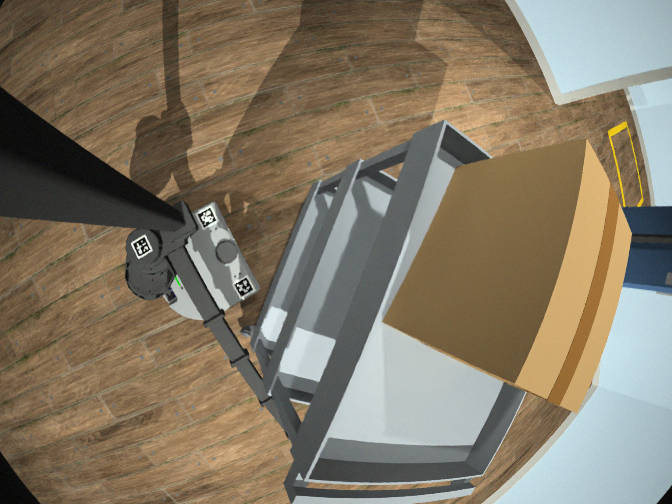

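execute_actions(actions=[{"r2":{"joints":{"gripper_m":0.15}}}], cameras=[])

execute_actions(actions=[{"r2":{"base":{"translate_m":-0.45}}}], cameras=[])

execute_actions(actions=[{"r2":{"joints":{"arm_m":0,"wrist_yaw_rad":2.6,"gripper_m":0.03,"lift_m":0.28,"head_pan_rad":0,"head_tilt_rad":-0.9}}}], cameras=[])

execute_actions(actions=[{"r2":{"base":{"rotate_rad":0.78}}}], cameras=[])

execute_actions(actions=[{"r2":{"base":{"translate_m":1}}}], cameras=[])

execute_actions(actions=[{"r2":{"base":{"translate_m":0.2}}}], cameras=[])

execute_actions(actions=[{"r2":{"base":{"rotate_rad":-1.55}}}], cameras=[])

execute_actions(actions=[{"r2":{"base":{"translate_m":0.8}}}], cameras=[])

execute_actions(actions=[{"r2":{"base":{"rotate_rad":-1.55},"joints":{"wrist_yaw_rad":1.57,"wrist_roll_rad":1.57,"gripper_m":0.17,"lift_m":0.41}}}], cameras=["r2_nav_camera","r2_head_camera","r2_wrist_camera"])

Scene clock: 120.77 s.
r1.base_odometry: x=-1.357 y=+1.633 heading=-1.219 (m, m, rad; r1's odometry frame)
r1.turned_by_wheels: +0.000 (rad since the last result)
r1.turned_by_imu: +0.001 (rad since the last result)
r1.base_tilt: forward=+0.9 right=-2.5 (deg)
r1.lidar_m: - - 0.15 0.19 1.23 1.27 2.85 3.07 1.21 1.46 3.69 -
r1.head_depth_mm: - - - - - 1147 1076 / - - - - - 1133 - / - - - - - 507 - / - - - - - 761 - / - - - - - 617 - / - - - - - 1121 - / - - - - - 1120 1087
r1.base_status: not commanded
r1.joint_positions: lift_m=+0.320 arm_m=+0.001 wrist_yaw_rad=+3.400 wrist_pitch_rad=-0.375 wrist_roll_rad=-0.016 gripper_m=+0.037 head_pan_rad=-0.004 head_tilt_rad=-1.195
r1.joint_status: not commanded
r1.motor_effort: left_wheel=+5(4) right_wheel=+0(1) lift_m=+21(21) arm_m=+0(0) wrist_yaw_rad=+1(1) wrist_pitch_rad=+9(9) wrist_roll_rad=+0(0) gripper_m=+0(0) head_pan_rad=+3(3) head_tilt_rad=-1(2) (%)
r1.hand_pose: x=-0.0799 y=+0.0761 z=+0.3424 quat_wxyz=(+0.040, +0.666, +0.221, +0.711) (m; r1's base frame)
r1.wrist_depth_mm: - - - - - 334 176 / - - - - - 321 173 / - - - - 854 303 169 / 890 862 824 850 745 293 164 / 696 682 689 664 614 281 161 / 565 569 585 558 517 269 158 / 490 485 - - 489 234 153
r2.base_odometry: x=-0.919 y=-1.329 heading=-2.200 (m, m, rad; r2's odometry frame)
r2.turned_by_wheels: +0.000 (rad since the last result)
r2.turned_by_imu: +0.000 (rad since the last result)
r2.base_tilt: forward=-0.5 right=+0.1 (deg)
r2.lidar_m: 0.23 2.73 2.11 2.08 2.21 3.25 3.27 3.48 2.75 0.21 0.19 0.19
r2.head_depth_mm: 293 599 568 522 718 1056 1134 / 290 297 516 521 794 1191 1115 / 289 306 380 489 822 1212 - / 286 320 421 517 834 1221 - / 289 347 470 529 1137 1203 - / 296 380 532 809 1237 1187 1115 / 320 420 542 774 1274 1184 1115
r2.base_status: not commanded
r2.joint_positions: lift_m=+0.240 arm_m=+0.500 wrist_yaw_rad=+1.570 wrist_pitch_rad=-0.022 wrist_roll_rad=+0.003 gripper_m=+0.150 head_pan_rad=-0.493 head_tilt_rad=-1.186
r2.joint_status: all done
r2.motor_effort: left_wheel=-5(7) right_wheel=+7(7) lift_m=+23(23) arm_m=+1(1) wrist_yaw_rad=+0(3) wrist_pitch_rad=+8(8) wrist_roll_rad=-1(0) gripper_m=+0(92) head_pan_rad=-3(3) head_tilt_rad=-8(8) (%)
r2.hand_pose: x=+0.2343 y=-0.6451 z=+0.3491 quat_wxyz=(+0.505, +0.506, -0.495, +0.493) (m; r2's base frame)
r2.wrist_depth_mm: 139 137 136 111 - - - / 302 296 - 114 - - - / - - - 117 - - - / - - - 120 - - - / - - - 123 - - - / 540 869 881 127 905 - 896 / 442 386 673 130 666 638 714
pictures: none
No camera images: the call's "cameras" was empty. Leave "cameras" out to get every camera's image.

Scene clock: 126.53 s.
r1.base_odometry: x=-1.357 y=+1.633 heading=-1.219 (m, m, rad; r1's odometry frame)
r1.turned_by_wheels: +0.000 (rad since the last result)
r1.turned_by_imu: +0.001 (rad since the last result)
r1.base_tilt: forward=+0.8 right=-2.5 (deg)
r1.lidar_m: - - 0.15 0.19 1.23 1.27 2.86 3.07 1.22 1.47 3.71 -
r1.head_depth_mm: - - - - - 1145 1075 / - - - - - 1134 - / - - - - - 507 - / - - - - - 761 - / - - - - - 616 - / - - - - - 1127 - / - - - - - 1124 1087
r1.base_status: not commanded
r1.joint_positions: lift_m=+0.320 arm_m=+0.001 wrist_yaw_rad=+3.400 wrist_pitch_rad=-0.375 wrist_roll_rad=-0.016 gripper_m=+0.037 head_pan_rad=-0.004 head_tilt_rad=-1.195
r1.joint_status: not commanded
r1.motor_effort: left_wheel=+5(5) right_wheel=+0(1) lift_m=+21(21) arm_m=+0(0) wrist_yaw_rad=+0(0) wrist_pitch_rad=+9(9) wrist_roll_rad=+0(0) gripper_m=-1(1) head_pan_rad=+2(3) head_tilt_rad=-1(2) (%)
r1.hand_pose: x=-0.0799 y=+0.0761 z=+0.3424 quat_wxyz=(+0.040, +0.666, +0.221, +0.711) (m; r1's base frame)
r1.wrist_depth_mm: - - - - - 333 177 / - - - - - 319 172 / - - - - 859 306 169 / 880 855 846 822 756 293 165 / 692 672 694 663 605 280 161 / 571 564 574 557 510 269 156 / 483 485 - - 487 233 154
r2.base_odometry: x=-0.654 y=-0.965 heading=-2.200 (m, m, rad; r2's odometry frame)
r2.turned_by_wheels: +0.000 (rad since the last result)
r2.turned_by_imu: +0.000 (rad since the last result)
r2.base_tilt: forward=-0.4 right=+0.2 (deg)
r2.lidar_m: 0.59 2.78 2.16 2.11 2.26 2.86 2.82 2.99 2.71 2.66 0.86 0.49
r2.head_depth_mm: 1790 1671 1534 1407 1303 1227 1131 / 704 1005 1519 1401 1292 1216 1116 / 683 608 969 1379 1290 1227 - / 676 989 958 1276 1287 1221 - / 673 1001 971 1348 1278 1202 - / 619 1009 1268 1366 1277 1189 1116 / 626 1018 1297 1375 1274 1185 1110
r2.base_status: done
r2.joint_positions: lift_m=+0.240 arm_m=+0.500 wrist_yaw_rad=+1.570 wrist_pitch_rad=-0.022 wrist_roll_rad=+0.003 gripper_m=+0.150 head_pan_rad=-0.493 head_tilt_rad=-1.186
r2.joint_status: not commanded
r2.motor_effort: left_wheel=-3(11) right_wheel=+3(6) lift_m=+23(23) arm_m=+2(1) wrist_yaw_rad=+0(2) wrist_pitch_rad=+7(8) wrist_roll_rad=-1(0) gripper_m=+0(0) head_pan_rad=-2(3) head_tilt_rad=-8(8) (%)
r2.hand_pose: x=+0.2343 y=-0.6451 z=+0.3491 quat_wxyz=(+0.505, +0.506, -0.495, +0.493) (m; r2's base frame)
r2.wrist_depth_mm: 323 366 459 - - - - / 339 390 450 537 - - - / - - - - - - - / - - - - - - - / 786 805 782 708 - - - / 550 437 490 785 872 - 890 / 342 428 635 668 670 643 719
pictures: none
No camera images: the call's "cameras" was empty. Leave "cameras" out to get every camera's image.

Scene clock: 131.40 s.
r1.base_odometry: x=-1.357 y=+1.633 heading=-1.219 (m, m, rad; r1's odometry frame)
r1.turned_by_wheels: +0.000 (rad since the last result)
r1.turned_by_imu: +0.001 (rad since the last result)
r1.base_tilt: forward=+0.9 right=-2.5 (deg)
r1.lidar_m: - - 0.15 0.19 1.23 1.26 2.85 3.07 1.21 1.47 3.70 -
r1.head_depth_mm: - - - - - 1144 1074 / - - - - - 1137 - / - - - - - 507 - / - - - - - 760 - / - - - - - 617 - / - - - - - 1125 - / - - - - - 1125 1091
r1.base_status: not commanded
r1.joint_positions: lift_m=+0.320 arm_m=+0.001 wrist_yaw_rad=+3.400 wrist_pitch_rad=-0.375 wrist_roll_rad=-0.016 gripper_m=+0.037 head_pan_rad=-0.004 head_tilt_rad=-1.195
r1.joint_status: not commanded
r1.motor_effort: left_wheel=+5(5) right_wheel=-1(0) lift_m=+21(21) arm_m=+0(0) wrist_yaw_rad=+0(0) wrist_pitch_rad=+9(9) wrist_roll_rad=+0(0) gripper_m=-1(0) head_pan_rad=+3(3) head_tilt_rad=-2(2) (%)
r1.hand_pose: x=-0.0799 y=+0.0761 z=+0.3424 quat_wxyz=(+0.040, +0.666, +0.221, +0.711) (m; r1's base frame)
r1.wrist_depth_mm: - - - - - 332 177 / - - - - - 317 172 / - - - - 857 305 168 / 864 859 829 850 747 294 165 / 691 687 689 672 608 280 161 / 573 571 576 553 523 270 157 / 482 487 - - 486 234 153
r2.base_odometry: x=-0.654 y=-0.965 heading=-2.200 (m, m, rad; r2's odometry frame)
r2.turned_by_wheels: +0.000 (rad since the last result)
r2.turned_by_imu: +0.000 (rad since the last result)
r2.base_tilt: forward=-0.3 right=+0.1 (deg)
r2.lidar_m: 0.59 2.77 2.15 2.11 2.25 2.86 2.81 2.99 2.71 2.66 0.86 0.49
r2.head_depth_mm: 574 687 748 988 924 1253 1140 / 577 653 699 1048 961 1208 1137 / 651 735 744 1044 1267 1264 1130 / 746 818 1170 1118 1378 1264 1132 / 2800 868 1804 1567 1429 1257 1139 / 2793 2384 1950 1637 1423 1255 1122 / 2830 2370 1934 1637 1424 1254 1121
r2.base_status: not commanded
r2.joint_positions: lift_m=+0.280 arm_m=+0.000 wrist_yaw_rad=+2.599 wrist_pitch_rad=-0.022 wrist_roll_rad=+0.003 gripper_m=+0.030 head_pan_rad=-0.007 head_tilt_rad=-0.903
r2.joint_status: all done
r2.motor_effort: left_wheel=-4(3) right_wheel=+4(3) lift_m=+29(32) arm_m=-3(1) wrist_yaw_rad=+2(3) wrist_pitch_rad=+8(8) wrist_roll_rad=+0(1) gripper_m=+0(93) head_pan_rad=+2(27) head_tilt_rad=+1(23) (%)
r2.hand_pose: x=+0.1108 y=+0.0736 z=+0.3889 quat_wxyz=(+0.197, +0.684, -0.182, +0.678) (m; r2's base frame)
r2.wrist_depth_mm: - - - - - - - / - - - - - - - / - - - - - - - / - - - - - - - / - - - - - - - / 935 953 - 959 983 978 - / 721 728 680 724 696 732 750
pictures: none
No camera images: the call's "cameras" was empty. Leave "cameras" out to get every camera's image.

Scene clock: 133.10 s.
r1.base_odometry: x=-1.357 y=+1.633 heading=-1.219 (m, m, rad; r1's odometry frame)
r1.turned_by_wheels: +0.000 (rad since the last result)
r1.turned_by_imu: +0.000 (rad since the last result)
r1.base_tilt: forward=+0.8 right=-2.5 (deg)
r1.lidar_m: - - 0.15 0.19 1.22 1.27 2.85 3.07 1.22 1.46 3.70 -
r1.head_depth_mm: - - - - - 1144 1078 / - - - - - 1135 - / - - - - - 507 - / - - - - - 759 - / - - - - - 617 - / - - - - - 1122 - / - - - - - 1127 1087
r1.base_status: not commanded
r1.joint_positions: lift_m=+0.320 arm_m=+0.001 wrist_yaw_rad=+3.400 wrist_pitch_rad=-0.375 wrist_roll_rad=-0.016 gripper_m=+0.037 head_pan_rad=-0.004 head_tilt_rad=-1.195
r1.joint_status: not commanded
r1.motor_effort: left_wheel=+5(5) right_wheel=+0(1) lift_m=+21(21) arm_m=+0(0) wrist_yaw_rad=+0(1) wrist_pitch_rad=+9(9) wrist_roll_rad=+0(0) gripper_m=-2(2) head_pan_rad=+3(3) head_tilt_rad=-2(2) (%)
r1.hand_pose: x=-0.0799 y=+0.0761 z=+0.3424 quat_wxyz=(+0.040, +0.666, +0.221, +0.711) (m; r1's base frame)
r1.wrist_depth_mm: - - - - - 333 176 / - - - - - 320 172 / - - - - 848 304 169 / 862 854 849 841 750 293 165 / 688 683 688 671 610 280 161 / 568 569 588 552 522 269 157 / 485 481 - - 488 233 153
r2.base_odometry: x=-0.654 y=-0.965 heading=-1.420 (m, m, rad; r2's odometry frame)
r2.turned_by_wheels: +0.780 (rad since the last result)
r2.turned_by_imu: +0.790 (rad since the last result)
r2.base_tilt: forward=-0.5 right=+0.2 (deg)
r2.lidar_m: 2.35 2.11 2.12 2.58 2.81 2.83 2.96 2.66 2.68 0.49 0.51 0.76
r2.head_depth_mm: 3062 2467 1983 1679 1442 1279 1136 / 3070 2437 1968 1664 1440 1277 1138 / 2878 2418 1967 1671 1441 1269 1140 / 2682 2398 1966 1651 1429 1265 1131 / 2476 2400 1947 1644 1423 1260 1131 / 2265 2374 1960 1638 1420 1254 1125 / 2103 2276 1942 1639 1426 1251 1119
r2.base_status: done
r2.joint_positions: lift_m=+0.280 arm_m=+0.000 wrist_yaw_rad=+2.599 wrist_pitch_rad=-0.022 wrist_roll_rad=+0.003 gripper_m=+0.030 head_pan_rad=-0.007 head_tilt_rad=-0.902
r2.joint_status: not commanded
r2.motor_effort: left_wheel=-4(14) right_wheel=+3(12) lift_m=+29(29) arm_m=-4(3) wrist_yaw_rad=+1(2) wrist_pitch_rad=+8(8) wrist_roll_rad=-1(0) gripper_m=+0(0) head_pan_rad=+2(3) head_tilt_rad=+1(1) (%)
r2.hand_pose: x=+0.1108 y=+0.0736 z=+0.3889 quat_wxyz=(+0.197, +0.684, -0.182, +0.678) (m; r2's base frame)
r2.wrist_depth_mm: - - - - - - - / - - - - - - - / - - - - - - - / - - - - - - - / - - - - - - - / 953 944 - 953 968 985 - / 726 727 681 729 700 738 744
pictures: none
No camera images: the call's "cameras" was empty. Leave "cameras" out to get every camera's image.

Scene clock: 138.20 s.
r1.base_odometry: x=-1.357 y=+1.633 heading=-1.219 (m, m, rad; r1's odometry frame)
r1.turned_by_wheels: +0.000 (rad since the last result)
r1.turned_by_imu: +0.001 (rad since the last result)
r1.base_tilt: forward=+0.9 right=-2.4 (deg)
r1.lidar_m: - - 0.15 0.19 1.22 1.26 2.85 2.14 1.21 1.46 3.70 -
r1.head_depth_mm: - - - - - 1146 1077 / - - - - - 1133 - / - - - - - 507 - / - - - - - 762 - / - - - - - 617 - / - - - - - 1122 - / - - - - - 1121 1091
r1.base_status: not commanded
r1.joint_positions: lift_m=+0.320 arm_m=+0.001 wrist_yaw_rad=+3.400 wrist_pitch_rad=-0.375 wrist_roll_rad=-0.016 gripper_m=+0.037 head_pan_rad=-0.004 head_tilt_rad=-1.195
r1.joint_status: not commanded
r1.motor_effort: left_wheel=+5(5) right_wheel=+0(1) lift_m=+22(22) arm_m=+0(0) wrist_yaw_rad=+0(1) wrist_pitch_rad=+9(9) wrist_roll_rad=+1(0) gripper_m=-1(1) head_pan_rad=+2(3) head_tilt_rad=-2(2) (%)
r1.hand_pose: x=-0.0799 y=+0.0761 z=+0.3424 quat_wxyz=(+0.040, +0.666, +0.221, +0.711) (m; r1's base frame)
r1.wrist_depth_mm: - - - - - 331 177 / - - - - - 320 171 / - - - - 852 306 168 / 863 859 852 849 747 293 164 / 683 674 682 676 608 283 161 / 573 566 589 551 513 268 157 / 488 482 - - 484 234 154
r2.base_odometry: x=-0.504 y=-1.954 heading=-1.420 (m, m, rad; r2's odometry frame)
r2.turned_by_wheels: +0.000 (rad since the last result)
r2.turned_by_imu: +0.005 (rad since the last result)
r2.base_tilt: forward=-0.4 right=+0.3 (deg)
r2.lidar_m: 1.49 1.34 1.35 1.64 3.20 3.48 3.81 0.75 0.66 2.16 2.37 2.37
r2.head_depth_mm: 2357 2467 1995 1688 1451 1273 1142 / 2083 2362 1994 1668 1439 1269 1135 / 1871 2223 1963 1665 1441 1265 1131 / 1682 1979 1980 1654 1435 1262 1130 / 1549 1774 1918 1647 1431 1255 1134 / 1415 1617 1832 1642 1427 1263 1125 / 1315 1492 1701 1636 1425 1253 1121
r2.base_status: done
r2.joint_positions: lift_m=+0.280 arm_m=+0.000 wrist_yaw_rad=+2.599 wrist_pitch_rad=-0.022 wrist_roll_rad=+0.003 gripper_m=+0.030 head_pan_rad=-0.007 head_tilt_rad=-0.902
r2.joint_status: not commanded
r2.motor_effort: left_wheel=-5(12) right_wheel=+4(11) lift_m=+28(29) arm_m=-3(3) wrist_yaw_rad=+1(1) wrist_pitch_rad=+7(8) wrist_roll_rad=+0(0) gripper_m=+1(0) head_pan_rad=+3(2) head_tilt_rad=+0(0) (%)
r2.hand_pose: x=+0.1107 y=+0.0736 z=+0.3889 quat_wxyz=(+0.197, +0.684, -0.182, +0.678) (m; r2's base frame)
r2.wrist_depth_mm: - - - - - - - / - - - - - - - / - - - - - - - / - - - - - - - / - - - - - - - / 937 955 - 966 983 982 - / 720 724 682 726 702 742 741
pictures: none
No camera images: the call's "cameras" was empty. Leave "cameras" out to get every camera's image.

Scene clock: 140.67 s.
r1.base_odometry: x=-1.357 y=+1.633 heading=-1.219 (m, m, rad; r1's odometry frame)
r1.turned_by_wheels: +0.000 (rad since the last result)
r1.turned_by_imu: +0.000 (rad since the last result)
r1.base_tilt: forward=+0.9 right=-2.5 (deg)
r1.lidar_m: - - 0.15 0.19 1.22 1.27 2.85 2.17 1.21 1.46 3.70 -
r1.head_depth_mm: - - - - - 1148 1079 / - - - - - 1135 - / - - - - - 507 - / - - - - - 761 - / - - - - - 618 - / - - - - - 1124 - / - - - - - 1124 1092
r1.base_status: not commanded
r1.joint_positions: lift_m=+0.320 arm_m=+0.001 wrist_yaw_rad=+3.400 wrist_pitch_rad=-0.375 wrist_roll_rad=-0.016 gripper_m=+0.037 head_pan_rad=-0.004 head_tilt_rad=-1.195
r1.joint_status: not commanded
r1.motor_effort: left_wheel=+5(4) right_wheel=-1(1) lift_m=+21(21) arm_m=+0(0) wrist_yaw_rad=+0(0) wrist_pitch_rad=+9(9) wrist_roll_rad=+0(0) gripper_m=+0(1) head_pan_rad=+2(3) head_tilt_rad=-1(2) (%)
r1.hand_pose: x=-0.0799 y=+0.0761 z=+0.3424 quat_wxyz=(+0.040, +0.666, +0.221, +0.711) (m; r1's base frame)
r1.wrist_depth_mm: - - - - - 331 177 / - - - - - 319 173 / - - - - 865 305 168 / 872 860 863 829 748 293 164 / 688 685 683 675 606 281 161 / 570 568 586 555 521 268 157 / 486 485 - - 490 235 153
r2.base_odometry: x=-0.474 y=-2.152 heading=-1.421 (m, m, rad; r2's odometry frame)
r2.turned_by_wheels: +0.000 (rad since the last result)
r2.turned_by_imu: +0.001 (rad since the last result)
r2.base_tilt: forward=-0.5 right=+0.3 (deg)
r2.lidar_m: 1.31 1.19 1.20 1.46 2.84 3.61 3.97 0.79 0.81 2.19 2.24 2.09
r2.head_depth_mm: 2070 2381 1991 1676 1453 1272 1137 / 1818 2216 1981 1671 1442 1271 1141 / 1641 1950 1976 1667 1439 1268 1133 / 1487 1738 1920 1664 1430 1264 1130 / 1359 1563 1821 1661 1436 1260 1129 / 1245 1423 1657 1651 1422 1254 1127 / 1157 1307 1503 1609 1416 1250 1121
r2.base_status: done
r2.joint_positions: lift_m=+0.280 arm_m=+0.000 wrist_yaw_rad=+2.599 wrist_pitch_rad=-0.022 wrist_roll_rad=+0.003 gripper_m=+0.030 head_pan_rad=-0.007 head_tilt_rad=-0.901
r2.joint_status: not commanded
r2.motor_effort: left_wheel=-4(12) right_wheel=+3(11) lift_m=+29(28) arm_m=-3(3) wrist_yaw_rad=+2(2) wrist_pitch_rad=+7(7) wrist_roll_rad=+0(0) gripper_m=+0(0) head_pan_rad=+3(3) head_tilt_rad=+0(0) (%)
r2.hand_pose: x=+0.1107 y=+0.0736 z=+0.3889 quat_wxyz=(+0.197, +0.684, -0.182, +0.678) (m; r2's base frame)
r2.wrist_depth_mm: - - - - - - 943 / - - - - - - 949 / - - - - - - 971 / - - - - - - - / - - - - - - - / 942 956 - 951 969 973 - / 722 730 686 723 705 733 741
pictures: none
No camera images: the call's "cameras" was empty. Leave "cameras" out to get every camera's image.

Scene clock: 142.93 s.
r1.base_odometry: x=-1.357 y=+1.633 heading=-1.219 (m, m, rad; r1's odometry frame)
r1.turned_by_wheels: +0.000 (rad since the last result)
r1.turned_by_imu: +0.000 (rad since the last result)
r1.base_tilt: forward=+0.9 right=-2.5 (deg)
r1.lidar_m: - - 0.15 0.19 1.22 1.27 2.85 2.16 1.22 1.46 3.71 -
r1.head_depth_mm: - - - - - 1146 1079 / - - - - - 1139 - / - - - - - 506 - / - - - - - 761 - / - - - - - 616 - / - - - - - 1122 - / - - - - - 1129 1089
r1.base_status: not commanded
r1.joint_positions: lift_m=+0.320 arm_m=+0.001 wrist_yaw_rad=+3.400 wrist_pitch_rad=-0.375 wrist_roll_rad=-0.016 gripper_m=+0.037 head_pan_rad=-0.004 head_tilt_rad=-1.195
r1.joint_status: not commanded
r1.motor_effort: left_wheel=+5(5) right_wheel=-1(1) lift_m=+21(22) arm_m=+0(0) wrist_yaw_rad=+0(0) wrist_pitch_rad=+9(9) wrist_roll_rad=+0(0) gripper_m=-2(0) head_pan_rad=+3(3) head_tilt_rad=-2(2) (%)
r1.hand_pose: x=-0.0799 y=+0.0761 z=+0.3424 quat_wxyz=(+0.040, +0.666, +0.221, +0.711) (m; r1's base frame)
r1.wrist_depth_mm: - - - - - 334 177 / - - - - - 319 172 / - - - - 854 304 169 / 853 853 857 842 756 293 164 / 694 673 687 671 609 280 160 / 572 564 583 565 514 270 157 / 489 489 - - 485 234 153
r2.base_odometry: x=-0.474 y=-2.152 heading=-2.970 (m, m, rad; r2's odometry frame)
r2.turned_by_wheels: -1.550 (rad since the last result)
r2.turned_by_imu: -1.571 (rad since the last result)
r2.base_tilt: forward=-0.4 right=+0.3 (deg)
r2.lidar_m: 2.19 2.24 2.05 1.31 1.19 1.20 1.47 2.90 3.63 3.96 0.79 0.83
r2.head_depth_mm: 3225 2456 1994 1681 1444 1276 1137 / 2131 2370 1986 1677 1434 1269 1137 / 2029 2196 1978 1664 1440 1261 1133 / 2318 2347 1979 1661 1432 1265 1131 / 2584 2403 1955 1652 1430 1258 1123 / 3081 2408 1951 1639 1428 1258 1125 / 3034 2368 1929 1638 1417 1251 1121
r2.base_status: done
r2.joint_positions: lift_m=+0.280 arm_m=+0.000 wrist_yaw_rad=+2.599 wrist_pitch_rad=-0.022 wrist_roll_rad=+0.003 gripper_m=+0.030 head_pan_rad=-0.007 head_tilt_rad=-0.901
r2.joint_status: not commanded
r2.motor_effort: left_wheel=+4(18) right_wheel=-4(9) lift_m=+28(28) arm_m=-3(3) wrist_yaw_rad=+2(3) wrist_pitch_rad=+8(8) wrist_roll_rad=-1(0) gripper_m=+0(0) head_pan_rad=+3(3) head_tilt_rad=+0(0) (%)
r2.hand_pose: x=+0.1107 y=+0.0736 z=+0.3889 quat_wxyz=(+0.197, +0.684, -0.182, +0.678) (m; r2's base frame)
r2.wrist_depth_mm: - - - - - - - / - - - - - - - / - - - - - - - / - - - - - - - / - - - - - - - / 947 968 - 957 960 981 - / 712 721 669 723 697 734 745
pictures: none
No camera images: the call's "cameras" was empty. Leave "cameras" out to get every camera's image.

Scene clock: 147.40 s.
r1.base_odometry: x=-1.357 y=+1.633 heading=-1.219 (m, m, rad; r1's odometry frame)
r1.turned_by_wheels: +0.000 (rad since the last result)
r1.turned_by_imu: +0.001 (rad since the last result)
r1.base_tilt: forward=+0.9 right=-2.4 (deg)
r1.lidar_m: - - 0.15 0.19 1.22 1.27 2.85 1.39 1.21 1.47 3.71 -
r1.head_depth_mm: - - - - - 1142 1075 / - - - - - 1133 - / - - - - - 507 - / - - - - - 762 - / - - - - - 616 - / - - - - - 1127 - / - - - - - 1125 1090
r1.base_status: not commanded
r1.joint_positions: lift_m=+0.320 arm_m=+0.001 wrist_yaw_rad=+3.400 wrist_pitch_rad=-0.375 wrist_roll_rad=-0.016 gripper_m=+0.037 head_pan_rad=-0.004 head_tilt_rad=-1.195
r1.joint_status: not commanded
r1.motor_effort: left_wheel=+5(5) right_wheel=+0(1) lift_m=+21(21) arm_m=+0(0) wrist_yaw_rad=+1(0) wrist_pitch_rad=+9(9) wrist_roll_rad=+0(0) gripper_m=+1(1) head_pan_rad=+2(3) head_tilt_rad=-2(2) (%)
r1.hand_pose: x=-0.0799 y=+0.0761 z=+0.3424 quat_wxyz=(+0.040, +0.666, +0.221, +0.711) (m; r1's base frame)
r1.wrist_depth_mm: - - - - - 335 177 / - - - - - 317 173 / - - - - 841 306 168 / 866 848 847 829 746 292 165 / 699 696 691 663 608 281 161 / 571 570 579 553 518 268 157 / 485 482 - - 491 233 153
r2.base_odometry: x=-1.263 y=-2.288 heading=-2.970 (m, m, rad; r2's odometry frame)
r2.turned_by_wheels: +0.000 (rad since the last result)
r2.turned_by_imu: +0.004 (rad since the last result)
r2.base_tilt: forward=-0.5 right=+0.2 (deg)
r2.lidar_m: 1.42 1.61 1.62 1.87 1.70 1.71 2.10 4.20 0.61 0.60 0.65 1.40
r2.head_depth_mm: 1264 1439 1993 1675 1448 1280 1137 / 1361 1470 1693 1670 1445 1271 1140 / 1431 1393 1699 1633 1438 1269 1133 / 1589 1850 1950 1653 1431 1262 1125 / 1741 2115 1954 1649 1426 1260 1130 / 3100 2388 1944 1650 1424 1256 1124 / 3052 2364 1933 1643 1422 1254 1120
r2.base_status: done
r2.joint_positions: lift_m=+0.280 arm_m=+0.000 wrist_yaw_rad=+2.599 wrist_pitch_rad=-0.022 wrist_roll_rad=+0.003 gripper_m=+0.030 head_pan_rad=-0.007 head_tilt_rad=-0.901
r2.joint_status: not commanded
r2.motor_effort: left_wheel=+4(17) right_wheel=-3(7) lift_m=+28(29) arm_m=-3(3) wrist_yaw_rad=+1(0) wrist_pitch_rad=+7(8) wrist_roll_rad=+0(0) gripper_m=+0(0) head_pan_rad=+3(2) head_tilt_rad=+0(0) (%)
r2.hand_pose: x=+0.1107 y=+0.0736 z=+0.3889 quat_wxyz=(+0.197, +0.684, -0.182, +0.678) (m; r2's base frame)
r2.wrist_depth_mm: - - - - - - - / - - - - - - - / - - - - - - - / - - - - - - - / - - - - - - - / 933 943 - 958 974 966 - / 717 733 678 739 703 748 743
pictures: none
No camera images: the call's "cameras" was empty. Leave "cameras" out to get every camera's image.

Scene clock: 150.67 s.
r1.base_odometry: x=-1.357 y=+1.633 heading=-1.219 (m, m, rad; r1's odometry frame)
r1.turned_by_wheels: +0.000 (rad since the last result)
r1.turned_by_imu: +0.000 (rad since the last result)
r1.base_tilt: forward=+0.8 right=-2.4 (deg)
r1.lidar_m: - - 0.15 0.19 1.22 1.27 2.85 1.30 1.21 1.46 3.71 -
r1.head_depth_mm: - - - - - 1147 1078 / - - - - - 1133 - / - - - - - 507 - / - - - - - 761 - / - - - - - 615 - / - - - - - 1129 - / - - - - - 1123 1093
r1.base_status: not commanded
r1.joint_positions: lift_m=+0.320 arm_m=+0.001 wrist_yaw_rad=+3.400 wrist_pitch_rad=-0.375 wrist_roll_rad=-0.016 gripper_m=+0.037 head_pan_rad=-0.004 head_tilt_rad=-1.195
r1.joint_status: not commanded
r1.motor_effort: left_wheel=+5(5) right_wheel=-1(1) lift_m=+21(21) arm_m=+0(0) wrist_yaw_rad=+0(0) wrist_pitch_rad=+9(9) wrist_roll_rad=+0(0) gripper_m=-1(1) head_pan_rad=+3(3) head_tilt_rad=-3(2) (%)
r1.hand_pose: x=-0.0799 y=+0.0761 z=+0.3424 quat_wxyz=(+0.040, +0.666, +0.221, +0.711) (m; r1's base frame)
r1.wrist_depth_mm: - - - - - 335 177 / - - - - - 317 172 / - - - - 850 305 168 / 869 877 851 840 750 293 165 / 694 691 681 667 619 281 161 / 572 568 574 553 517 269 157 / 489 484 - - 491 233 154
r2.base_odometry: x=-1.263 y=-2.288 heading=+1.763 (m, m, rad; r2's odometry frame)
r2.turned_by_wheels: -1.550 (rad since the last result)
r2.turned_by_imu: -1.573 (rad since the last result)
r2.base_tilt: forward=-0.3 right=+0.2 (deg)
r2.lidar_m: 0.60 0.66 1.41 1.42 1.61 1.63 1.86 1.70 1.72 2.12 4.21 0.61
r2.head_depth_mm: 2956 947 759 1686 1446 1271 1143 / 550 627 712 1023 1396 1291 1135 / 560 635 718 1049 1317 1267 1125 / 567 652 729 1065 1338 1266 1126 / 600 821 738 1059 1340 1264 1124 / 3056 853 746 1085 1404 1252 1124 / 2933 2361 1902 1632 1422 1254 1123
r2.base_status: done
r2.joint_positions: lift_m=+0.410 arm_m=+0.000 wrist_yaw_rad=+1.571 wrist_pitch_rad=-0.022 wrist_roll_rad=+1.565 gripper_m=+0.170 head_pan_rad=-0.007 head_tilt_rad=-0.901
r2.joint_status: all done
r2.motor_effort: left_wheel=+4(15) right_wheel=-3(11) lift_m=+28(30) arm_m=-3(3) wrist_yaw_rad=-1(3) wrist_pitch_rad=+8(8) wrist_roll_rad=+2(2) gripper_m=+0(95) head_pan_rad=+2(2) head_tilt_rad=+0(0) (%)
r2.hand_pose: x=+0.2343 y=-0.1452 z=+0.5186 quat_wxyz=(+0.010, +0.707, -0.707, -0.006) (m; r2's base frame)
r2.wrist_depth_mm: - - - - - 869 608 / - - - - - 809 596 / 495 521 - 493 - 513 552 / 507 528 - 520 - 534 604 / 536 549 - 537 - 557 602 / - 610 - 567 - 576 570 / - 576 - 586 - 605 536
pictures: r2_head_camera (sideways: a quarter turn clockwise sets it upright), r2_nav_camera (sideways: a quarter turn counterclockwise sets it upright), r2_wrist_camera
camera_calibration (this result's frames):
r2_head_camera: T_world_to_cam=[[-0.799301, -0.00281818, -0.600924, 0.804594], [0.0230775, 0.999107, -0.0353814, 0.0465543], [0.600487, -0.0421482, -0.798523, 0.997774], [0, 0, 0, 1]] pos_world=[0.0428884, -0.0021909, 1.28189]
r2_nav_camera: T_world_to_cam=[[0.81149, 0.0150803, 0.584172, -0.721154], [-0.00843265, -0.999261, 0.0375098, 0.00274847], [0.584305, -0.035365, -0.810763, 1.01148], [0, 0, 0, 1]] pos_world=[-0.00578278, 0.0493927, 1.24125]
r2_wrist_camera: T_world_to_cam=[[-0.0317761, -0.0265568, -0.999142, 0.521725], [-0.119242, 0.992608, -0.0225908, 0.232521], [0.992357, 0.118421, -0.0347079, -0.0321848], [0, 0, 0, 1]] pos_world=[0.0762434, -0.213136, 0.525413]
Images, in order (width x height): r2_head_camera 896x504, r2_nav_camera 672x504, r2_wrist_camera 644x364.

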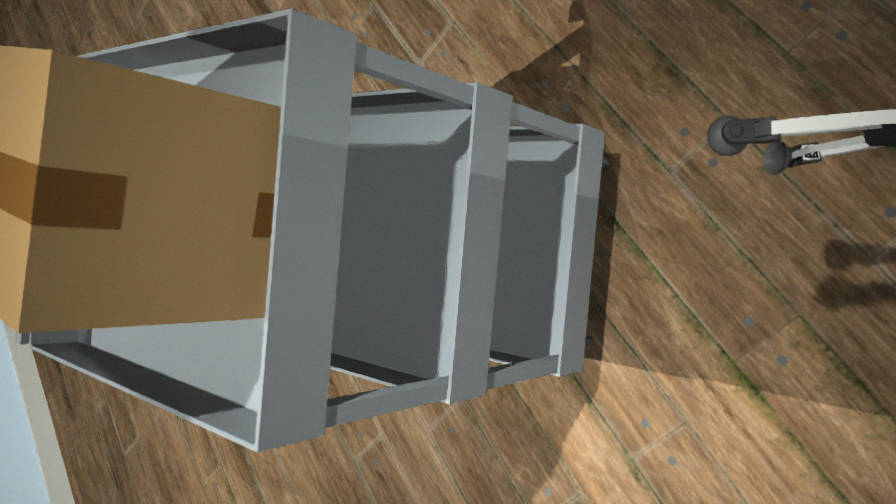

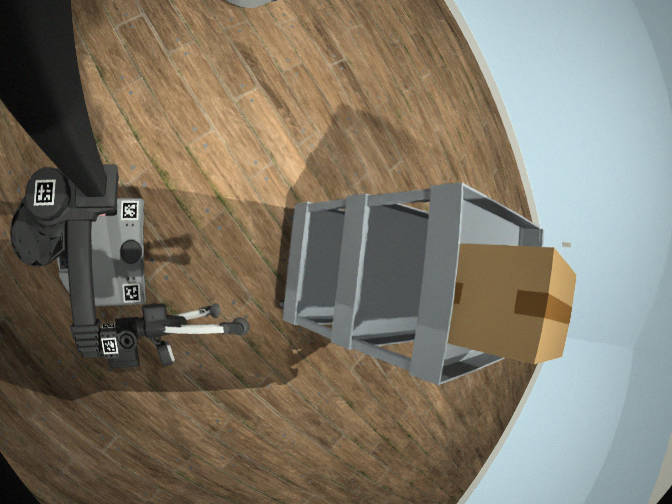

